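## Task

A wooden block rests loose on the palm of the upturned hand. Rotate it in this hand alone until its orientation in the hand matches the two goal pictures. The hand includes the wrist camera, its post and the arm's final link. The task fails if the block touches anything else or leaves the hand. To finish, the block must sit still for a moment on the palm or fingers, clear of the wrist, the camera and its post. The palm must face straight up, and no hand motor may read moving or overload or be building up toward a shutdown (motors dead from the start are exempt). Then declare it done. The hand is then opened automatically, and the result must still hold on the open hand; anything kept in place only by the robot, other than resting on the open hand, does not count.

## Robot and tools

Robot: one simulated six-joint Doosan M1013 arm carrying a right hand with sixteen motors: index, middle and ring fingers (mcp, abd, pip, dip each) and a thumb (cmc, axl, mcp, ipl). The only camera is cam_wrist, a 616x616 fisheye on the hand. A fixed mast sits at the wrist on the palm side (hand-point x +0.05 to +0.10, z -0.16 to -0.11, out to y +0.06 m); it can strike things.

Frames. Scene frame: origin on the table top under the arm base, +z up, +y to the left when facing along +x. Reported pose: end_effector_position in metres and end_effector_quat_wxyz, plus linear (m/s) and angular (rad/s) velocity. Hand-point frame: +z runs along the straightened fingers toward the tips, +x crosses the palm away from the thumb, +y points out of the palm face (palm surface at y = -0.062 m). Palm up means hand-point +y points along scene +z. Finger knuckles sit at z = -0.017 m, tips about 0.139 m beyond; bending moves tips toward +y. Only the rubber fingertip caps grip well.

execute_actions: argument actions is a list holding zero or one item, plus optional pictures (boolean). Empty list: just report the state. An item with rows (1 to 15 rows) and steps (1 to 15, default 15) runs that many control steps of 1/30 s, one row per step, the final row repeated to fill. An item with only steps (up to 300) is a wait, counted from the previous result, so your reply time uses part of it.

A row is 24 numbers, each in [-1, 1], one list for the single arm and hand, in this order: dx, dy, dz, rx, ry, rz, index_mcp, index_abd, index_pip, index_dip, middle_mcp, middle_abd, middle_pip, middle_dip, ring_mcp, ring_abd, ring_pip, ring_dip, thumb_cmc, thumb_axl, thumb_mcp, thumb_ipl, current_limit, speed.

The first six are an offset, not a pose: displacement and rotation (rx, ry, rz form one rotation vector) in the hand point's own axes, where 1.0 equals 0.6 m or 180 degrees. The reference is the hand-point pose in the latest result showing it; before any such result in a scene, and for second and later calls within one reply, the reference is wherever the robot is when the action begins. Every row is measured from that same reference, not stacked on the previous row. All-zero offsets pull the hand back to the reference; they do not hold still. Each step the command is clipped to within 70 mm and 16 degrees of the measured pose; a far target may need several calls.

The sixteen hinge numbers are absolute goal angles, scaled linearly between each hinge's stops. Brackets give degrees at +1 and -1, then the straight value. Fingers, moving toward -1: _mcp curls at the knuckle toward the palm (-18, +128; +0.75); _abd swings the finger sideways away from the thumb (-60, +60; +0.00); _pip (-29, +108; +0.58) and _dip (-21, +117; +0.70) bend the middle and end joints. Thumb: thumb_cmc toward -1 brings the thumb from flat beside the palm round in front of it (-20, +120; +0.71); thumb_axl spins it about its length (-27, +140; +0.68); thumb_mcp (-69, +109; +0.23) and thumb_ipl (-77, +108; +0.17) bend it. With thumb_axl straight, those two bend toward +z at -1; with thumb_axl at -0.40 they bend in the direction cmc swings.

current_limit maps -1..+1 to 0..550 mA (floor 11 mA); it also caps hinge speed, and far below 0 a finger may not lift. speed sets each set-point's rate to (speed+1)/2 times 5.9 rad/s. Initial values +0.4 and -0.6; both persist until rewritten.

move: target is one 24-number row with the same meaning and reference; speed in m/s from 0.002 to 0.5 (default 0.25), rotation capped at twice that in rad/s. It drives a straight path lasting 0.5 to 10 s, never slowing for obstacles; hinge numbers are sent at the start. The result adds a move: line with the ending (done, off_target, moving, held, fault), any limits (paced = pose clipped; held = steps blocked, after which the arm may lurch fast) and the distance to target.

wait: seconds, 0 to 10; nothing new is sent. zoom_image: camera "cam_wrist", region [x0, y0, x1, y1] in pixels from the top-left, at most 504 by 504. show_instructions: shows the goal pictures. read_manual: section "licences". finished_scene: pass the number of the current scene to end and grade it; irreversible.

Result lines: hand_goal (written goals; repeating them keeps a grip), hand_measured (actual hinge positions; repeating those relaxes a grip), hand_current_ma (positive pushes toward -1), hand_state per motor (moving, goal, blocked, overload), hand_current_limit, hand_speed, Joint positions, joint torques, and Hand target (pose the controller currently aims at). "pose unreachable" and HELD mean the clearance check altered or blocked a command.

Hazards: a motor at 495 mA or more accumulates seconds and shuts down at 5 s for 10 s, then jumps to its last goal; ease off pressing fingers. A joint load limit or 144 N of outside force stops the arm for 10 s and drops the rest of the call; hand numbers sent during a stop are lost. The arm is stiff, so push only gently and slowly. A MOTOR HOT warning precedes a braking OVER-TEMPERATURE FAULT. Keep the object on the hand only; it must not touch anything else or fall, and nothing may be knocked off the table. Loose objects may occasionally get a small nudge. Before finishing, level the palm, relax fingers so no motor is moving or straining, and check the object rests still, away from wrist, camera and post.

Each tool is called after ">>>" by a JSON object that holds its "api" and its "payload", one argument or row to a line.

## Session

>>> {"api": "show_instructions", "payload": {

}}

>>> {"api": "execute_actions", "payload": {
  "actions": []
}}

>>> {"api": "zoom_image", "payload": {
  "camera": "cam_wrist",
  "region": [160, 200, 420, 440]
}}

Reference images for this scene: goal picture from the wrist camera place, goal picture looking into the palm.

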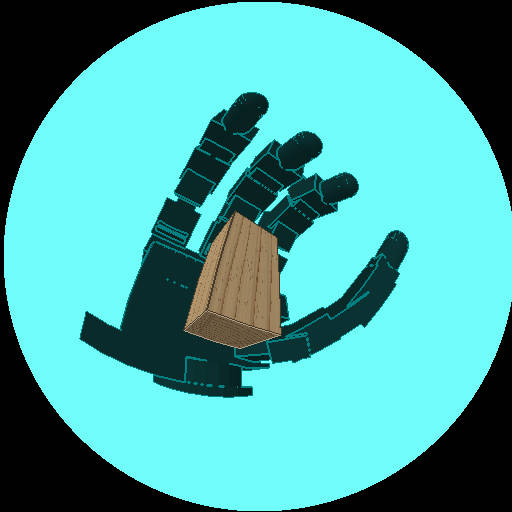

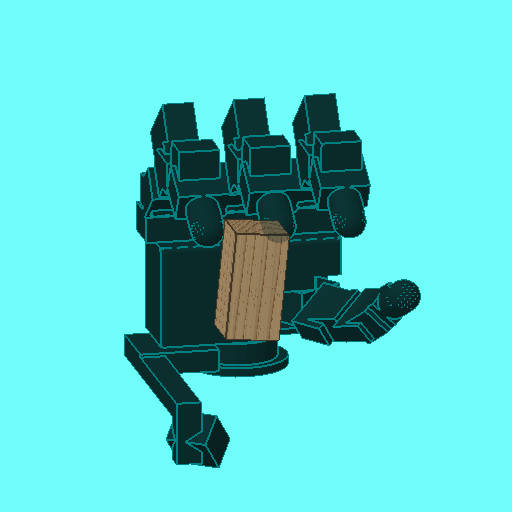

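Scene clock: 0.00 s of 4800.00 s.
end_effector_position=(+0.6955, +0.0140, +0.5356) hand_goal=(+0.046, +0.000, -0.008, +0.280, +0.046, +0.000, -0.008, +0.280, +0.046, +0.000, -0.008, +0.280, -0.104, +0.266, +0.032, -0.018) hand_measured=(+0.062, +0.000, -0.006, +0.282, +0.062, +0.000, -0.006, +0.282, +0.060, +0.000, -0.006, +0.282, -0.092, +0.270, +0.034, -0.016) hand_current_ma=(+86, +0, +13, +12, +84, +0, +15, +12, +84, +0, +13, +12, +66, +25, +11, +11) hand_state=(goal, goal, goal, goal, goal, goal, goal, goal, goal, goal, goal, goal, goal, goal, goal, goal) hand_current_limit=0.40 hand_speed=-0.60 end_effector_quat_wxyz=(+0.696, +0.703, +0.114, +0.091) end_effector_velocity=(-0.000, -0.000, -0.000) end_effector_angular_velocity=(-0.000, -0.000, -0.001)
Joint positions: [ 0.333  0.418  1.796 -1.532  1.597 -0.975]
Joint velocities: [-0.     0.     0.     0.     0.001  0.001]
Joint torques (N m, as the joint torque sensors report them, + toward a larger angle): no reading
Hand target: +0.696, +0.014, +0.536; +0.696, +0.703, +0.114, +0.091

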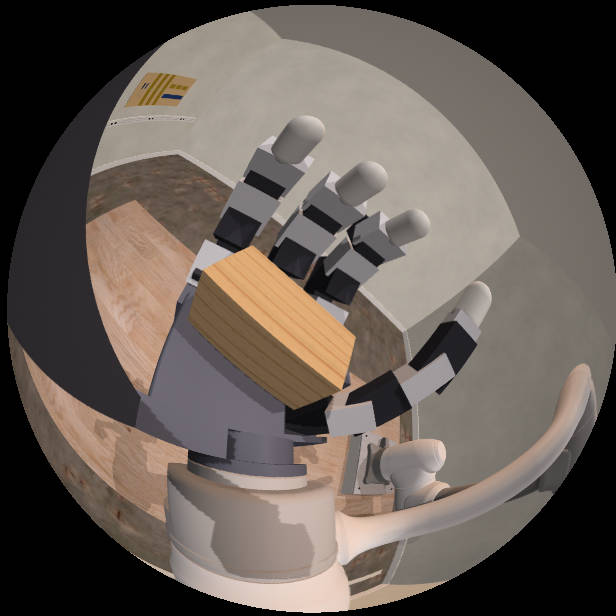

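Region (160, 200, 420, 440) of cam_wrist's 616x616 image, scaled by 1.938, with more detail than that image has; it fills the top 465 rows of this view, and the rest is white.

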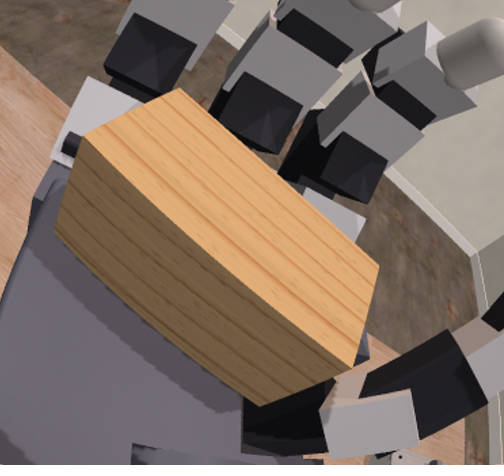

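>>> {"api": "move", "payload": {
  "target": [0,0,0,0,0,0,-0.3,0.3,0.3,0.7,0.7,0,-0.2,0.28,0.7,0,-0.2,0.28,0.7,0.266,0.2,0.1,0.4,-0.6]
}}

>>> {"api": "move", "payload": {
  "target": [0,0,0,0,0,0,-1,0.1,0.3,0.7,0.7,0,-0.2,0.28,0.7,0,-0.2,0.28,0.7,0.266,0.2,0.1,0.4,-0.75]
}}

Scene clock: 9.53 s of 4800.00 s.
end_effector_position=(+0.6955, +0.0140, +0.5356) hand_goal=(-0.300, +0.300, +0.300, +0.700, +0.700, +0.000, -0.200, +0.280, +0.700, +0.000, -0.200, +0.280, +0.700, +0.266, +0.200, +0.100) hand_measured=(-0.290, +0.298, +0.298, +0.698, +0.708, +0.000, -0.196, +0.282, +0.708, +0.000, -0.196, +0.282, +0.710, +0.268, +0.202, +0.098) hand_current_ma=(+49, -8, -14, -15, +45, +0, +18, +12, +45, +0, +17, +12, +51, +18, +10, -7) hand_state=(goal, goal, goal, goal, goal, goal, goal, goal, goal, goal, goal, goal, goal, goal, goal, goal) hand_current_limit=0.40 hand_speed=-0.60 end_effector_quat_wxyz=(+0.696, +0.703, +0.114, +0.091) end_effector_velocity=(-0.000, -0.000, +0.000) end_effector_angular_velocity=(-0.000, -0.002, -0.001)
Joint positions: [ 0.333  0.418  1.796 -1.532  1.597 -0.975]
Joint velocities: [-0.     0.     0.    -0.     0.001  0.002]
Joint torques (N m, as the joint torque sensors report them, + toward a larger angle): [ -3.14 -70.98 -29.1   -1.94   1.7   -0.12]
Hand target: +0.696, +0.014, +0.536; +0.696, +0.703, +0.114, +0.091
Off the commanded pose: 0.000 m, 0 deg.
move: done

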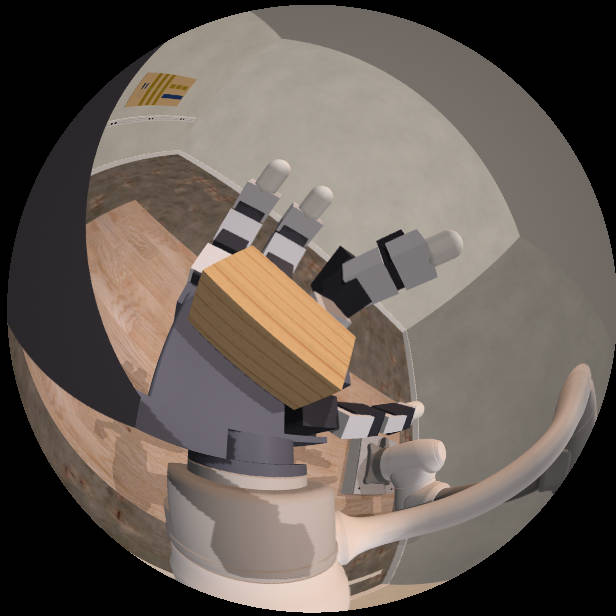

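Scene clock: 11.00 s of 4800.00 s.
end_effector_position=(+0.6955, +0.0140, +0.5356) hand_goal=(-1.000, +0.100, +0.300, +0.700, +0.700, +0.000, -0.200, +0.280, +0.700, +0.000, -0.200, +0.280, +0.700, +0.266, +0.200, +0.100) hand_measured=(-1.000, +0.104, +0.298, +0.698, +0.708, +0.000, -0.196, +0.282, +0.708, +0.000, -0.196, +0.282, +0.710, +0.268, +0.202, +0.098) hand_current_ma=(+0, +18, -13, -14, +45, +0, +18, +12, +45, +0, +17, +12, +51, +18, +10, -7) hand_state=(goal, goal, goal, goal, goal, goal, goal, goal, goal, goal, goal, goal, goal, goal, goal, goal) hand_current_limit=0.40 hand_speed=-0.75 end_effector_quat_wxyz=(+0.696, +0.703, +0.114, +0.091) end_effector_velocity=(-0.000, -0.000, +0.001) end_effector_angular_velocity=(-0.000, -0.001, -0.001)
Joint positions: [ 0.333  0.418  1.796 -1.532  1.597 -0.975]
Joint velocities: [-0.    -0.    -0.001  0.     0.001 -0.   ]
Joint torques (N m, as the joint torque sensors report them, + toward a larger angle): [ -0.22 -69.73 -29.62  -1.89   1.67  -0.21]
Hand target: +0.696, +0.014, +0.536; +0.696, +0.703, +0.114, +0.091
Off the commanded pose: 0.000 m, 0 deg.
move: done

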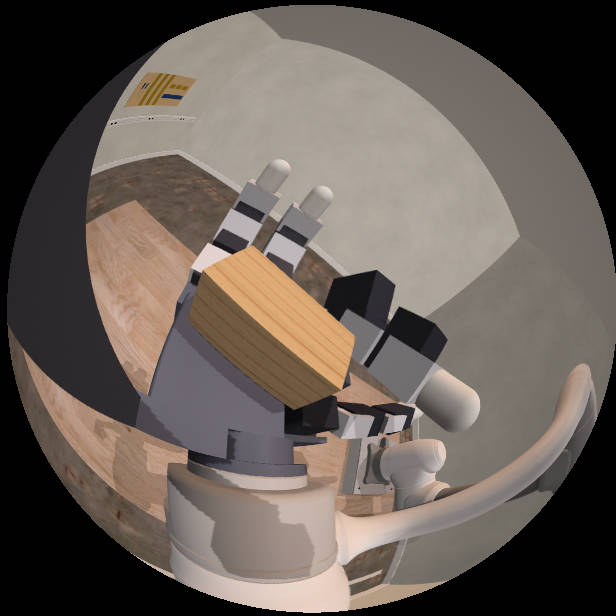

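>>> {"api": "move", "payload": {
  "target": [0,0,0,0,0,0,0.75,0.7,-0.9,-0.4,0.75,0,0,0,0.7,0,-0.2,0.28,0.7,0.266,0.2,0.1,0.4,-0.4]
}}

>>> {"api": "move", "payload": {
  "target": [0,0,0,0,0,0,0.1,0.7,-0.9,-0.4,0.75,0,0,0,0.7,0,-0.2,0.28,0.7,0.266,0.2,0.1,0.4,-0.8]
}}

Scene clock: 26.77 s of 4800.00 s.
end_effector_position=(+0.6955, +0.0140, +0.5356) hand_goal=(+0.750, +0.700, -0.900, -0.400, +0.750, +0.000, +0.000, +0.000, +0.700, +0.000, -0.200, +0.280, +0.700, +0.266, +0.200, +0.100) hand_measured=(+0.756, +0.700, -0.900, -0.398, +0.758, +0.000, +0.000, +0.002, +0.708, +0.000, -0.196, +0.282, +0.710, +0.268, +0.202, +0.098) hand_current_ma=(+30, -3, +5, +11, +49, +0, -3, +14, +45, +0, +17, +12, +51, +18, +10, -7) hand_state=(goal, goal, goal, goal, goal, goal, goal, goal, goal, goal, goal, goal, goal, goal, goal, goal) hand_current_limit=0.40 hand_speed=-0.40 end_effector_quat_wxyz=(+0.696, +0.703, +0.114, +0.091) end_effector_velocity=(+0.000, +0.000, +0.001) end_effector_angular_velocity=(+0.000, -0.002, +0.001)
Joint positions: [ 0.333  0.418  1.796 -1.532  1.597 -0.975]
Joint velocities: [ 0.     0.    -0.001 -0.001 -0.     0.   ]
Joint torques (N m, as the joint torque sensors report them, + toward a larger angle): [ -1.51 -70.66 -28.5   -2.07   1.58  -0.15]
Hand target: +0.696, +0.014, +0.536; +0.696, +0.703, +0.114, +0.091
Off the commanded pose: 0.000 m, 0 deg.
move: done

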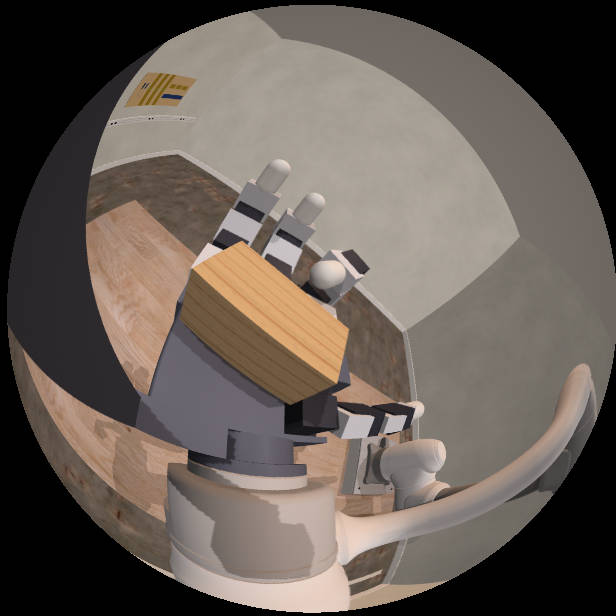

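Scene clock: 28.43 s of 4800.00 s.
end_effector_position=(+0.6955, +0.0140, +0.5356) hand_goal=(+0.100, +0.700, -0.900, -0.400, +0.750, +0.000, +0.000, +0.000, +0.700, +0.000, -0.200, +0.280, +0.700, +0.266, +0.200, +0.100) hand_measured=(+0.112, +0.700, -0.900, -0.398, +0.758, +0.000, +0.000, +0.002, +0.708, +0.000, -0.196, +0.282, +0.710, +0.268, +0.202, +0.098) hand_current_ma=(+64, -3, +3, +11, +49, +0, -3, +14, +45, +0, +17, +12, +51, +18, +10, -7) hand_state=(goal, goal, goal, goal, goal, goal, goal, goal, goal, goal, goal, goal, goal, goal, goal, goal) hand_current_limit=0.40 hand_speed=-0.80 end_effector_quat_wxyz=(+0.696, +0.703, +0.114, +0.091) end_effector_velocity=(-0.000, +0.000, +0.000) end_effector_angular_velocity=(+0.000, -0.001, -0.001)
Joint positions: [ 0.333  0.418  1.796 -1.532  1.597 -0.975]
Joint velocities: [ 0.    -0.    -0.001  0.001  0.001  0.   ]
Joint torques (N m, as the joint torque sensors report them, + toward a larger angle): [ -1.1  -70.93 -28.95  -1.76   1.69  -0.3 ]
Hand target: +0.696, +0.014, +0.536; +0.696, +0.703, +0.114, +0.091
Off the commanded pose: 0.000 m, 0 deg.
move: done

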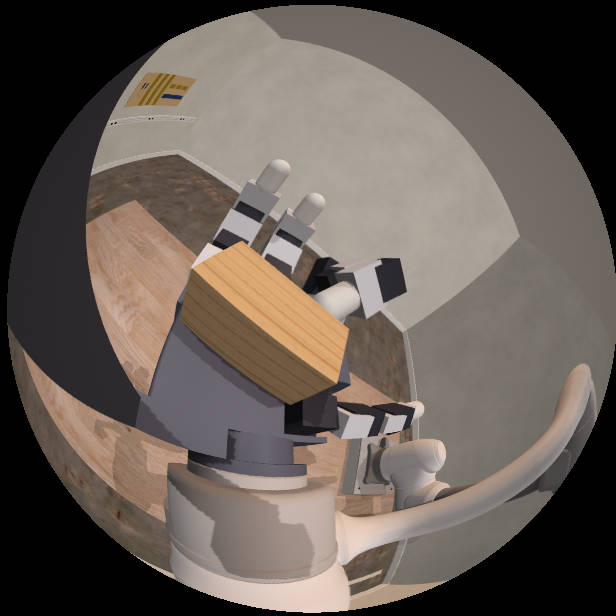

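>>> {"api": "move", "payload": {
  "target": [0,0,0,0.03,0,0,-0.05,0.8,-0.9,-0.1,0.75,0,0,0,0.7,0,-0.2,0.28,0.7,0.266,0.2,0.1,0.4,-0.85],
  "speed": 0.06
}}

Scene clock: 34.67 s of 4800.00 s.
end_effector_position=(+0.6955, +0.0141, +0.5356) hand_goal=(-0.050, +0.800, -0.900, -0.100, +0.750, +0.000, +0.000, +0.000, +0.700, +0.000, -0.200, +0.280, +0.700, +0.266, +0.200, +0.100) hand_measured=(-0.040, +0.798, -0.900, -0.104, +0.758, +0.000, +0.000, +0.002, +0.708, +0.000, -0.196, +0.282, +0.710, +0.268, +0.202, +0.098) hand_current_ma=(+51, -12, -1, -27, +49, +0, -2, +14, +45, +0, +17, +12, +51, +18, +10, -7) hand_state=(goal, goal, goal, goal, goal, goal, goal, goal, goal, goal, goal, goal, goal, goal, goal, goal) hand_current_limit=0.40 hand_speed=-0.85 end_effector_quat_wxyz=(+0.663, +0.734, +0.118, +0.086) end_effector_velocity=(+0.000, -0.001, -0.001) end_effector_angular_velocity=(+0.006, +0.003, +0.000)
Joint positions: [ 0.342  0.398  1.775 -1.449  1.557 -1.015]
Joint velocities: [-0.    -0.001 -0.001  0.005 -0.003 -0.003]
Joint torques (N m, as the joint torque sensors report them, + toward a larger angle): [ -1.55 -71.66 -29.15  -1.34   1.36  -0.23]
Hand target: +0.696, +0.014, +0.536; +0.663, +0.735, +0.119, +0.086
Off the commanded pose: 0.000 m, 0 deg.
move: done

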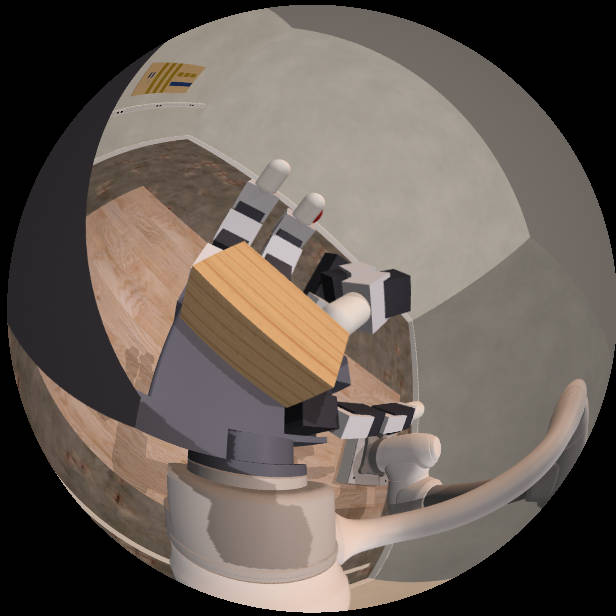

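>>> {"api": "move", "payload": {
  "target": [0,0,0,0.07,0,0.02,-0.05,0.8,-0.9,-0.1,0.7,0,-0.3,0,0.7,0,-0.3,0.1,0.3,0.266,0.2,0.1,0.4,-0.7],
  "speed": 0.06
}}

Scene clock: 43.90 s of 4800.00 s.
end_effector_position=(+0.6955, +0.0142, +0.5356) hand_goal=(-0.050, +0.800, -0.900, -0.100, +0.700, +0.000, -0.300, +0.000, +0.700, +0.000, -0.300, +0.100, +0.300, +0.266, +0.200, +0.100) hand_measured=(-0.040, +0.798, -0.900, -0.104, +0.724, +0.000, -0.294, +0.002, +0.708, +0.000, -0.294, +0.102, +0.322, +0.268, +0.202, +0.098) hand_current_ma=(+51, -12, -1, -27, +127, +0, +34, +13, +46, +0, +31, +14, +124, +18, +10, -7) hand_state=(goal, goal, goal, goal, blocked, goal, goal, goal, goal, goal, goal, goal, blocked, goal, goal, goal) hand_current_limit=0.40 hand_speed=-0.70 end_effector_quat_wxyz=(+0.575, +0.806, +0.104, +0.093) end_effector_velocity=(-0.000, +0.001, -0.000) end_effector_angular_velocity=(+0.005, +0.000, +0.001)
Joint positions: [ 0.35   0.357  1.711 -1.249  1.475 -1.064]
Joint velocities: [ 0.001 -0.001 -0.001  0.005 -0.002 -0.001]
Joint torques (N m, as the joint torque sensors report them, + toward a larger angle): [ -0.92 -69.39 -31.34  -0.68   1.27  -0.08]
Hand target: +0.696, +0.014, +0.536; +0.575, +0.806, +0.104, +0.093
Off the commanded pose: 0.000 m, 0 deg.
move: done

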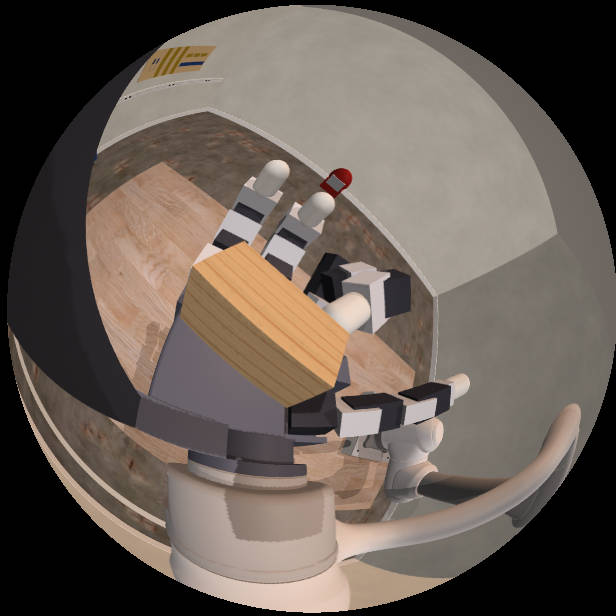

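>>> {"api": "move", "payload": {
  "target": [0,0,0,0.03,0,0.01,-0.2,0.8,-0.85,0.05,0.75,0,-0.3,0,0.7,0,-0.3,0.1,0.3,0.266,0.2,0.1,0.4,-0.85],
  "speed": 0.04
}}

Scene clock: 48.83 s of 4800.00 s.
end_effector_position=(+0.6955, +0.0143, +0.5356) hand_goal=(-0.200, +0.800, -0.850, +0.050, +0.750, +0.000, -0.300, +0.000, +0.700, +0.000, -0.300, +0.100, +0.300, +0.266, +0.200, +0.100) hand_measured=(-0.190, +0.798, -0.856, +0.046, +0.762, +0.000, -0.294, +0.002, +0.708, +0.000, -0.294, +0.102, +0.322, +0.268, +0.202, +0.098) hand_current_ma=(+59, -11, -32, -19, +61, +0, +34, +13, +51, +0, +31, +14, +123, +18, +10, -7) hand_state=(goal, goal, goal, goal, goal, goal, goal, goal, goal, goal, goal, goal, blocked, goal, goal, goal) hand_current_limit=0.40 hand_speed=-0.85 end_effector_quat_wxyz=(+0.535, +0.834, +0.096, +0.097) end_effector_velocity=(+0.000, +0.001, +0.001) end_effector_angular_velocity=(+0.005, -0.000, +0.000)
Joint positions: [ 0.348  0.341  1.683 -1.162  1.444 -1.084]
Joint velocities: [ 0.001 -0.001 -0.002  0.004 -0.001 -0.002]
Joint torques (N m, as the joint torque sensors report them, + toward a larger angle): [ -1.26 -70.09 -33.5   -0.9    1.21  -0.32]
Hand target: +0.696, +0.014, +0.536; +0.535, +0.834, +0.096, +0.097
Off the commanded pose: 0.000 m, 0 deg.
move: done

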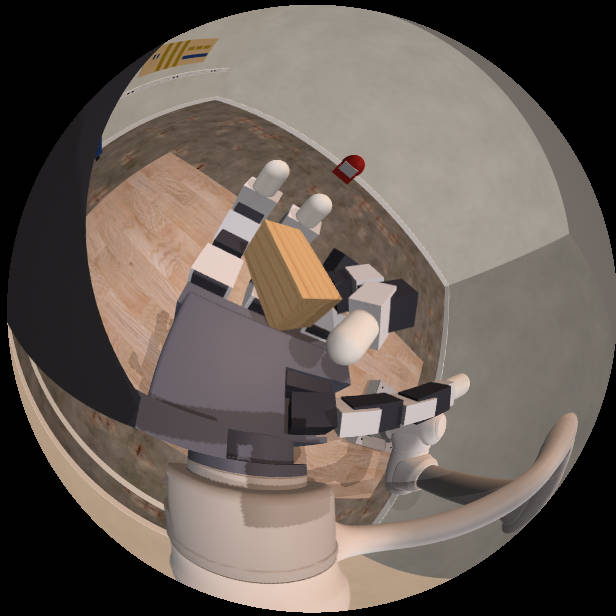

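>>> {"api": "move", "payload": {
  "target": [0,0,0,-0.15,0,-0.01,-0.2,0.5,-0.85,0.05,0.55,0,-0.3,0,0.45,0.2,-0.3,0.1,0.3,0.266,0.2,0.1,0.4,-0.85],
  "speed": 0.1
}}

>>> {"api": "zoom_image", "payload": {
  "camera": "cam_wrist",
  "region": [160, 130, 460, 430]
}}

Scene clock: 58.60 s of 4800.00 s.
end_effector_position=(+0.6955, +0.0141, +0.5356) hand_goal=(-0.200, +0.500, -0.850, +0.050, +0.550, +0.000, -0.300, +0.000, +0.450, +0.200, -0.300, +0.100, +0.300, +0.266, +0.200, +0.100) hand_measured=(-0.196, +0.504, -0.856, +0.046, +0.586, +0.000, -0.294, +0.002, +0.468, +0.198, -0.296, +0.102, +0.322, +0.268, +0.202, +0.098) hand_current_ma=(+23, +21, -32, -19, +198, +0, +34, +12, +111, -12, +17, +12, +120, +18, +10, -7) hand_state=(goal, goal, goal, goal, blocked, goal, goal, goal, goal, goal, goal, goal, blocked, goal, goal, goal) hand_current_limit=0.40 hand_speed=-0.85 end_effector_quat_wxyz=(+0.716, +0.684, +0.084, +0.108) end_effector_velocity=(-0.000, +0.000, +0.000) end_effector_angular_velocity=(-0.005, -0.002, +0.000)
Joint positions: [ 0.324  0.445  1.786 -1.576  1.643 -0.9  ]
Joint velocities: [-0.     0.001  0.001 -0.005  0.003  0.002]
Joint torques (N m, as the joint torque sensors report them, + toward a larger angle): [ -1.49 -74.2  -28.93  -1.86   1.64  -0.44]
Hand target: +0.696, +0.014, +0.536; +0.717, +0.684, +0.084, +0.108
Off the commanded pose: 0.000 m, 0 deg.
move: done

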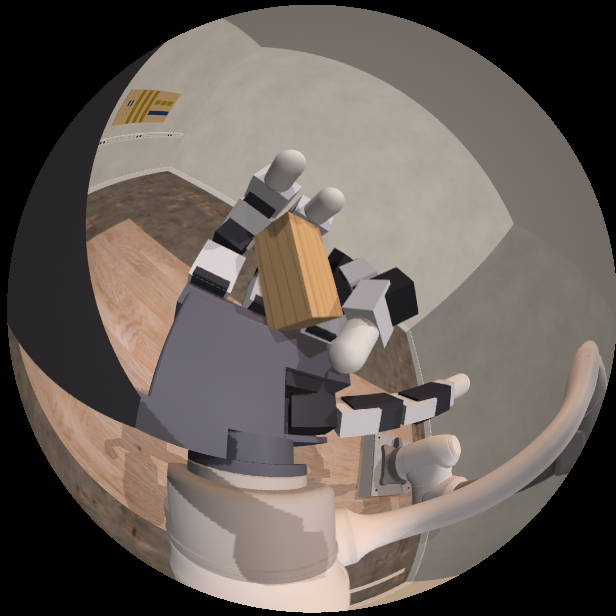

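Region (160, 130, 460, 430) of cam_wrist's 616x616 image, scaled by 1.680, with more detail than that image has.

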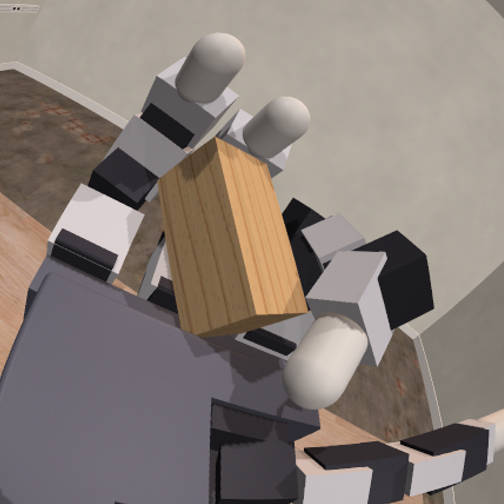

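>>> {"api": "move", "payload": {
  "target": [0,0,0,0,0,0,-0.2,0.3,-0.85,0.05,0.95,0,-0.3,0.2,0.45,0.2,-0.3,0.1,0.3,0.266,0.2,0.1,0.4,-0.8]
}}

>>> {"api": "move", "payload": {
  "target": [0,0,0,-0.05,0,0,-0.2,0.3,-0.85,0.05,0.95,0,-1,0.2,0.45,0.2,-0.3,0.1,0.3,0.266,0.2,0.1,0.4,-0.8],
  "speed": 0.08
}}

Scene clock: 67.50 s of 4800.00 s.
end_effector_position=(+0.6955, +0.0141, +0.5356) hand_goal=(-0.200, +0.300, -0.850, +0.050, +0.950, +0.000, -0.300, +0.200, +0.450, +0.200, -0.300, +0.100, +0.300, +0.266, +0.200, +0.100) hand_measured=(-0.196, +0.304, -0.856, +0.046, +0.958, +0.000, -0.294, +0.198, +0.468, +0.198, -0.296, +0.102, +0.322, +0.268, +0.202, +0.098) hand_current_ma=(+23, +20, -32, -19, +40, +0, +29, -14, +110, -12, +17, +12, +120, +18, +10, -7) hand_state=(goal, goal, goal, goal, goal, goal, goal, goal, goal, goal, goal, goal, blocked, goal, goal, goal) hand_current_limit=0.40 hand_speed=-0.80 end_effector_quat_wxyz=(+0.716, +0.684, +0.084, +0.108) end_effector_velocity=(-0.000, -0.001, -0.000) end_effector_angular_velocity=(-0.001, +0.001, -0.001)
Joint positions: [ 0.324  0.445  1.786 -1.576  1.643 -0.9  ]
Joint velocities: [-0.001  0.     0.001 -0.     0.    -0.   ]
Joint torques (N m, as the joint torque sensors report them, + toward a larger angle): [ -1.54 -72.77 -28.52  -1.92   1.65  -0.45]
Hand target: +0.696, +0.014, +0.536; +0.716, +0.684, +0.084, +0.108
Off the commanded pose: 0.000 m, 0 deg.
move: done

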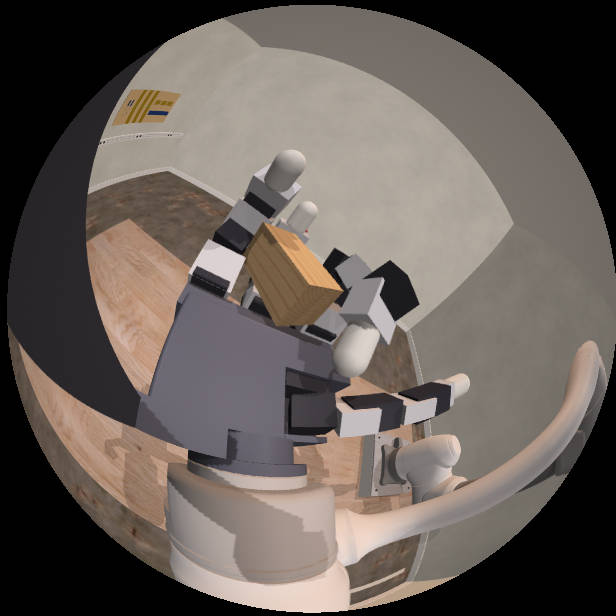

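Scene clock: 68.83 s of 4800.00 s.
end_effector_position=(+0.6955, +0.0140, +0.5356) hand_goal=(-0.200, +0.300, -0.850, +0.050, +0.950, +0.000, -1.000, +0.200, +0.450, +0.200, -0.300, +0.100, +0.300, +0.266, +0.200, +0.100) hand_measured=(-0.202, +0.304, -0.850, +0.050, +0.960, +0.000, -0.782, +0.212, +0.466, +0.198, -0.298, +0.102, +0.322, +0.268, +0.202, +0.098) hand_current_ma=(-11, +19, -3, -5, +59, +0, +385, +65, +93, -12, +13, +12, +120, +18, +11, -7) hand_state=(goal, goal, goal, goal, goal, goal, blocked, goal, goal, goal, goal, goal, blocked, goal, goal, goal) hand_current_limit=0.40 hand_speed=-0.80 end_effector_quat_wxyz=(+0.768, +0.626, +0.075, +0.114) end_effector_velocity=(-0.000, -0.002, -0.000) end_effector_angular_velocity=(-0.002, -0.000, -0.004)
Joint positions: [ 0.298  0.483  1.811 -1.707  1.728 -0.85 ]
Joint velocities: [-0.003  0.001  0.    -0.001  0.002  0.001]
Joint torques (N m, as the joint torque sensors report them, + toward a larger angle): [  0.3  -73.69 -26.27  -2.2    1.81  -0.47]
Hand target: +0.696, +0.014, +0.536; +0.768, +0.626, +0.075, +0.114
Off the commanded pose: 0.000 m, 0 deg.
move: done

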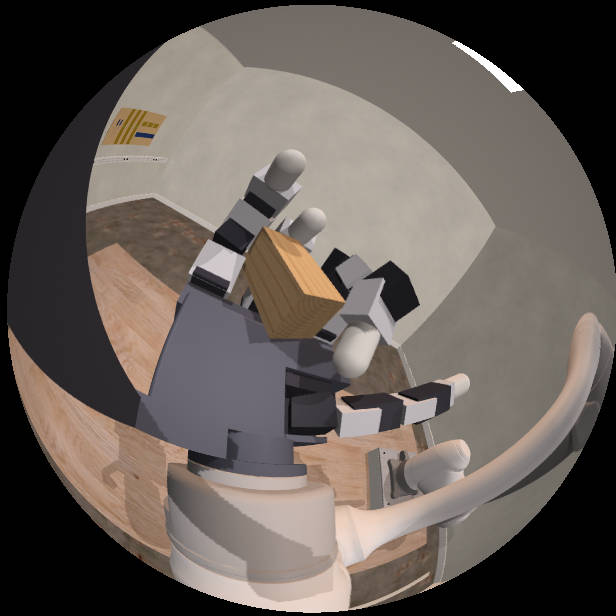

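>>> {"api": "move", "payload": {
  "target": [0,0,0,0,0,0,-0.65,0,0.2,0.5,0.65,0,-1,0.2,0.45,0.2,-0.3,0.1,0.6,0.266,0.2,0.1,0.5,-0.8]
}}

Scene clock: 76.57 s of 4800.00 s.
end_effector_position=(+0.6955, +0.0140, +0.5356) hand_goal=(-0.650, +0.000, +0.200, +0.500, +0.650, +0.000, -1.000, +0.200, +0.450, +0.200, -0.300, +0.100, +0.600, +0.266, +0.200, +0.100) hand_measured=(-0.654, +0.004, +0.194, +0.496, +0.670, +0.000, -0.978, +0.204, +0.466, +0.198, -0.298, +0.102, +0.608, +0.268, +0.202, +0.100) hand_current_ma=(-19, +16, -39, -20, +114, +0, +112, +27, +93, -12, +13, +12, +49, +18, +15, -6) hand_state=(goal, goal, goal, goal, blocked, goal, blocked, goal, goal, goal, goal, goal, goal, goal, goal, goal) hand_current_limit=0.50 hand_speed=-0.80 end_effector_quat_wxyz=(+0.768, +0.626, +0.075, +0.114) end_effector_velocity=(-0.000, +0.000, +0.001) end_effector_angular_velocity=(-0.000, -0.002, -0.002)
Joint positions: [ 0.298  0.483  1.811 -1.707  1.728 -0.85 ]
Joint velocities: [ 0.     0.    -0.001  0.001  0.002  0.001]
Joint torques (N m, as the joint torque sensors report them, + toward a larger angle): [ -2.73 -75.77 -26.71  -2.01   1.8   -0.57]
Hand target: +0.696, +0.014, +0.536; +0.768, +0.626, +0.075, +0.114
Off the commanded pose: 0.000 m, 0 deg.
move: done

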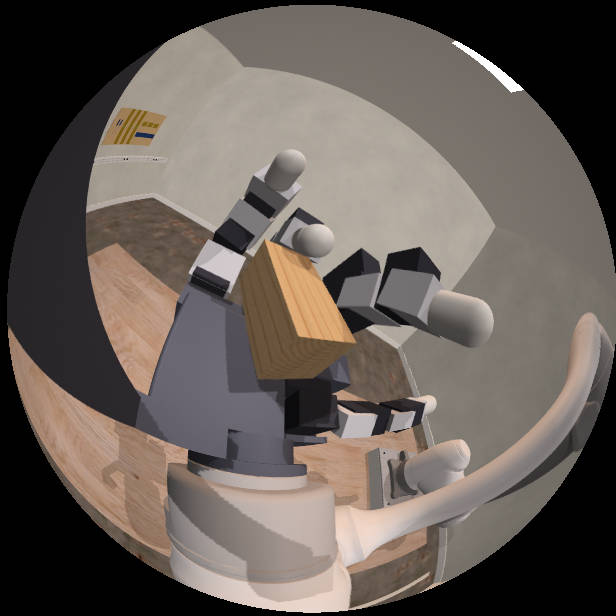

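>>> {"api": "move", "payload": {
  "target": [0,0,0,0.03,0,-0.007,-1,0.1,0.1,0.7,0.35,0,-1,0.2,0.45,0.2,-0.3,0.1,0.7,0.266,0.2,0.1,0.5,-0.8],
  "speed": 0.08
}}

>>> {"api": "move", "payload": {
  "target": [0,0,0,0.035,0,0,-1,-0.5,0.1,0.7,0.6,0,-0.5,0.2,0.0,0.3,0.2,0.4,0.7,0.266,0.2,0.1,0.5,-0.8],
  "speed": 0.08
}}

Scene clock: 89.13 s of 4800.00 s.
end_effector_position=(+0.6955, +0.0140, +0.5356) hand_goal=(-1.000, +0.100, +0.100, +0.700, +0.350, +0.000, -1.000, +0.200, +0.450, +0.200, -0.300, +0.100, +0.700, +0.266, +0.200, +0.100) hand_measured=(-1.000, +0.098, +0.100, +0.696, +0.388, +0.000, -0.980, +0.206, +0.466, +0.198, -0.298, +0.102, +0.710, +0.268, +0.202, +0.100) hand_current_ma=(-1, -12, -3, -20, +209, +0, +100, +29, +93, -12, +13, +12, +50, +17, +15, -6) hand_state=(goal, goal, goal, goal, blocked, goal, goal, goal, goal, goal, goal, goal, goal, goal, goal, goal) hand_current_limit=0.50 hand_speed=-0.80 end_effector_quat_wxyz=(+0.739, +0.660, +0.087, +0.102) end_effector_velocity=(+0.000, -0.001, -0.001) end_effector_angular_velocity=(+0.003, +0.003, -0.001)
Joint positions: [ 0.315  0.459  1.8   -1.628  1.677 -0.899]
Joint velocities: [-0.    -0.     0.001  0.003 -0.002 -0.002]
Joint torques (N m, as the joint torque sensors report them, + toward a larger angle): [ -0.37 -74.02 -27.34  -2.02   1.76  -0.21]
Hand target: +0.696, +0.014, +0.536; +0.739, +0.660, +0.087, +0.102
Off the commanded pose: 0.000 m, 0 deg.
move: done

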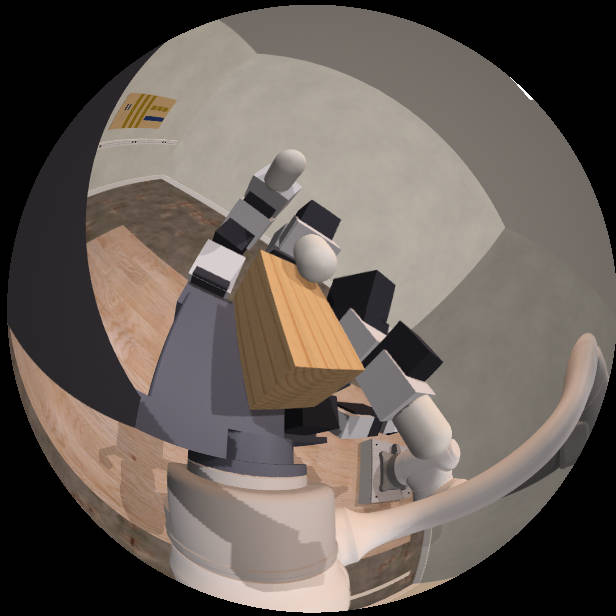

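Scene clock: 90.47 s of 4800.00 s.
end_effector_position=(+0.6955, +0.0141, +0.5356) hand_goal=(-1.000, -0.500, +0.100, +0.700, +0.600, +0.000, -0.500, +0.200, +0.000, +0.300, +0.200, +0.400, +0.700, +0.266, +0.200, +0.100) hand_measured=(-1.000, -0.496, +0.100, +0.696, +0.606, +0.000, -0.504, +0.196, +0.014, +0.298, +0.198, +0.398, +0.710, +0.268, +0.202, +0.100) hand_current_ma=(-1, +15, -3, -19, +35, +5, -16, -17, +89, -10, -10, -15, +50, +17, +15, -6) hand_state=(goal, goal, goal, goal, goal, goal, goal, goal, goal, goal, goal, goal, goal, goal, goal, goal) hand_current_limit=0.50 hand_speed=-0.80 end_effector_quat_wxyz=(+0.701, +0.700, +0.092, +0.097) end_effector_velocity=(-0.000, +0.001, -0.000) end_effector_angular_velocity=(+0.000, +0.000, +0.001)
Joint positions: [ 0.33   0.433  1.78  -1.535  1.622 -0.938]
Joint velocities: [ 0.001 -0.     0.001  0.    -0.     0.   ]
Joint torques (N m, as the joint torque sensors report them, + toward a larger angle): [ -2.15 -73.59 -28.97  -1.75   1.58  -0.18]
Hand target: +0.696, +0.014, +0.536; +0.701, +0.700, +0.092, +0.097
Off the commanded pose: 0.000 m, 0 deg.
move: done

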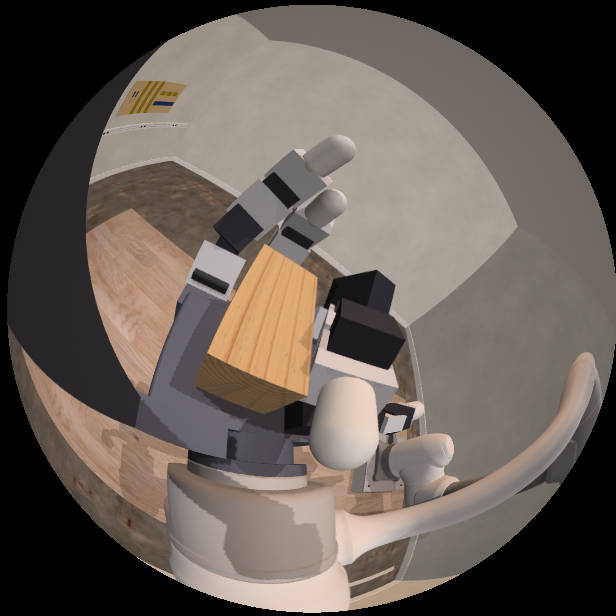

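>>> {"api": "move", "payload": {
  "target": [0,0,0,0,0,0,-1,0.1,0.1,0.7,0.7,0,-0.2,0.2,0.3,0,0.2,0.4,0.7,0.266,0.2,0.1,0.5,-0.6]
}}

>>> {"api": "move", "payload": {
  "target": [0,0,0,0,0,0,0.3,0,0.2,0.4,0.7,0,-0.2,0.2,0.3,0,0.2,0.4,0.7,0.266,0.2,0.1,0.5,-0.5]
}}

>>> {"api": "zoom_image", "payload": {
  "camera": "cam_wrist",
  "region": [130, 200, 400, 470]
}}

Scene clock: 99.03 s of 4800.00 s.
end_effector_position=(+0.6955, +0.0141, +0.5356) hand_goal=(-1.000, +0.100, +0.100, +0.700, +0.700, +0.000, -0.200, +0.200, +0.300, +0.000, +0.200, +0.400, +0.700, +0.266, +0.200, +0.100) hand_measured=(-1.000, +0.098, +0.100, +0.696, +0.708, +0.000, -0.202, +0.198, +0.306, +0.002, +0.200, +0.398, +0.710, +0.268, +0.202, +0.100) hand_current_ma=(-1, -13, -3, -19, +45, +5, -6, -14, +39, +14, -4, -13, +50, +17, +15, -6) hand_state=(goal, goal, goal, goal, goal, goal, goal, goal, goal, goal, goal, goal, goal, goal, goal, goal) hand_current_limit=0.50 hand_speed=-0.60 end_effector_quat_wxyz=(+0.701, +0.700, +0.092, +0.097) end_effector_velocity=(-0.000, +0.000, -0.001) end_effector_angular_velocity=(+0.000, +0.002, +0.001)
Joint positions: [ 0.33   0.433  1.78  -1.535  1.622 -0.938]
Joint velocities: [ 0.     0.     0.002  0.    -0.001  0.   ]
Joint torques (N m, as the joint torque sensors report them, + toward a larger angle): [ -1.71 -71.   -29.61  -1.77   1.58  -0.2 ]
Hand target: +0.696, +0.014, +0.536; +0.701, +0.700, +0.092, +0.097
Off the commanded pose: 0.000 m, 0 deg.
move: done

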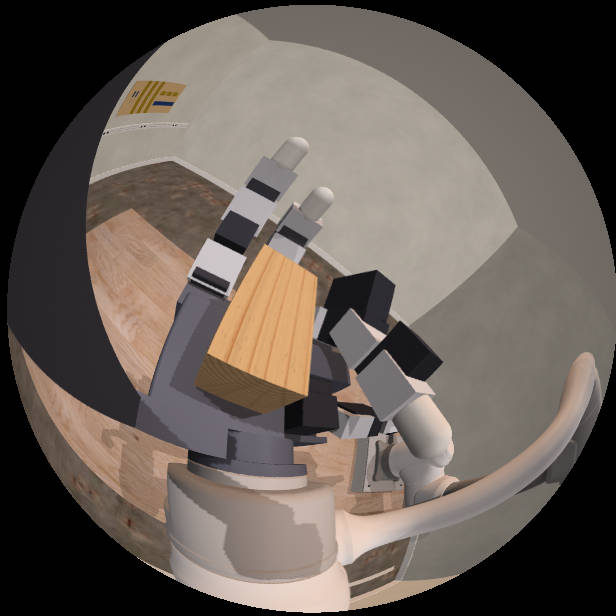

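Scene clock: 100.47 s of 4800.00 s.
end_effector_position=(+0.6955, +0.0141, +0.5356) hand_goal=(+0.300, +0.000, +0.200, +0.400, +0.700, +0.000, -0.200, +0.200, +0.300, +0.000, +0.200, +0.400, +0.700, +0.266, +0.200, +0.100) hand_measured=(+0.308, +0.004, +0.200, +0.402, +0.708, +0.000, -0.202, +0.198, +0.306, +0.002, +0.200, +0.398, +0.710, +0.268, +0.202, +0.100) hand_current_ma=(+41, +15, -3, +11, +45, +5, -6, -14, +39, +14, -4, -13, +50, +17, +15, -6) hand_state=(goal, goal, goal, goal, goal, goal, goal, goal, goal, goal, goal, goal, goal, goal, goal, goal) hand_current_limit=0.50 hand_speed=-0.50 end_effector_quat_wxyz=(+0.701, +0.700, +0.092, +0.097) end_effector_velocity=(+0.000, -0.000, +0.000) end_effector_angular_velocity=(+0.001, -0.001, -0.001)
Joint positions: [ 0.33   0.433  1.78  -1.535  1.622 -0.938]
Joint velocities: [-0.    -0.    -0.001  0.     0.     0.001]
Joint torques (N m, as the joint torque sensors report them, + toward a larger angle): [ -1.08 -73.63 -28.82  -1.76   1.48  -0.04]
Hand target: +0.696, +0.014, +0.536; +0.701, +0.700, +0.092, +0.097
Off the commanded pose: 0.000 m, 0 deg.
move: done

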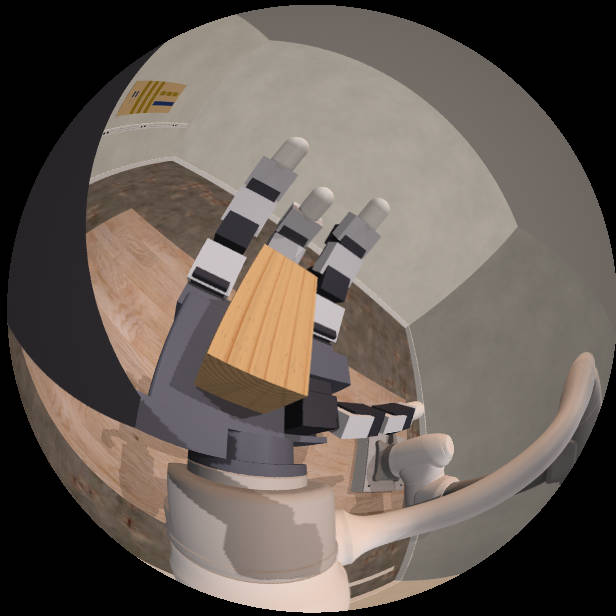

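Region (130, 200, 400, 470) of cam_wrist's 616x616 image, scaled by 1.867, with more detail than that image has.

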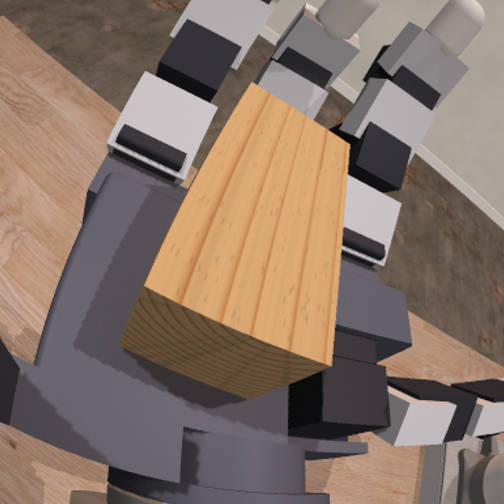

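>>> {"api": "finished_scene", "payload": {
  "scene": 2
}}

The scene is finished: the task was done.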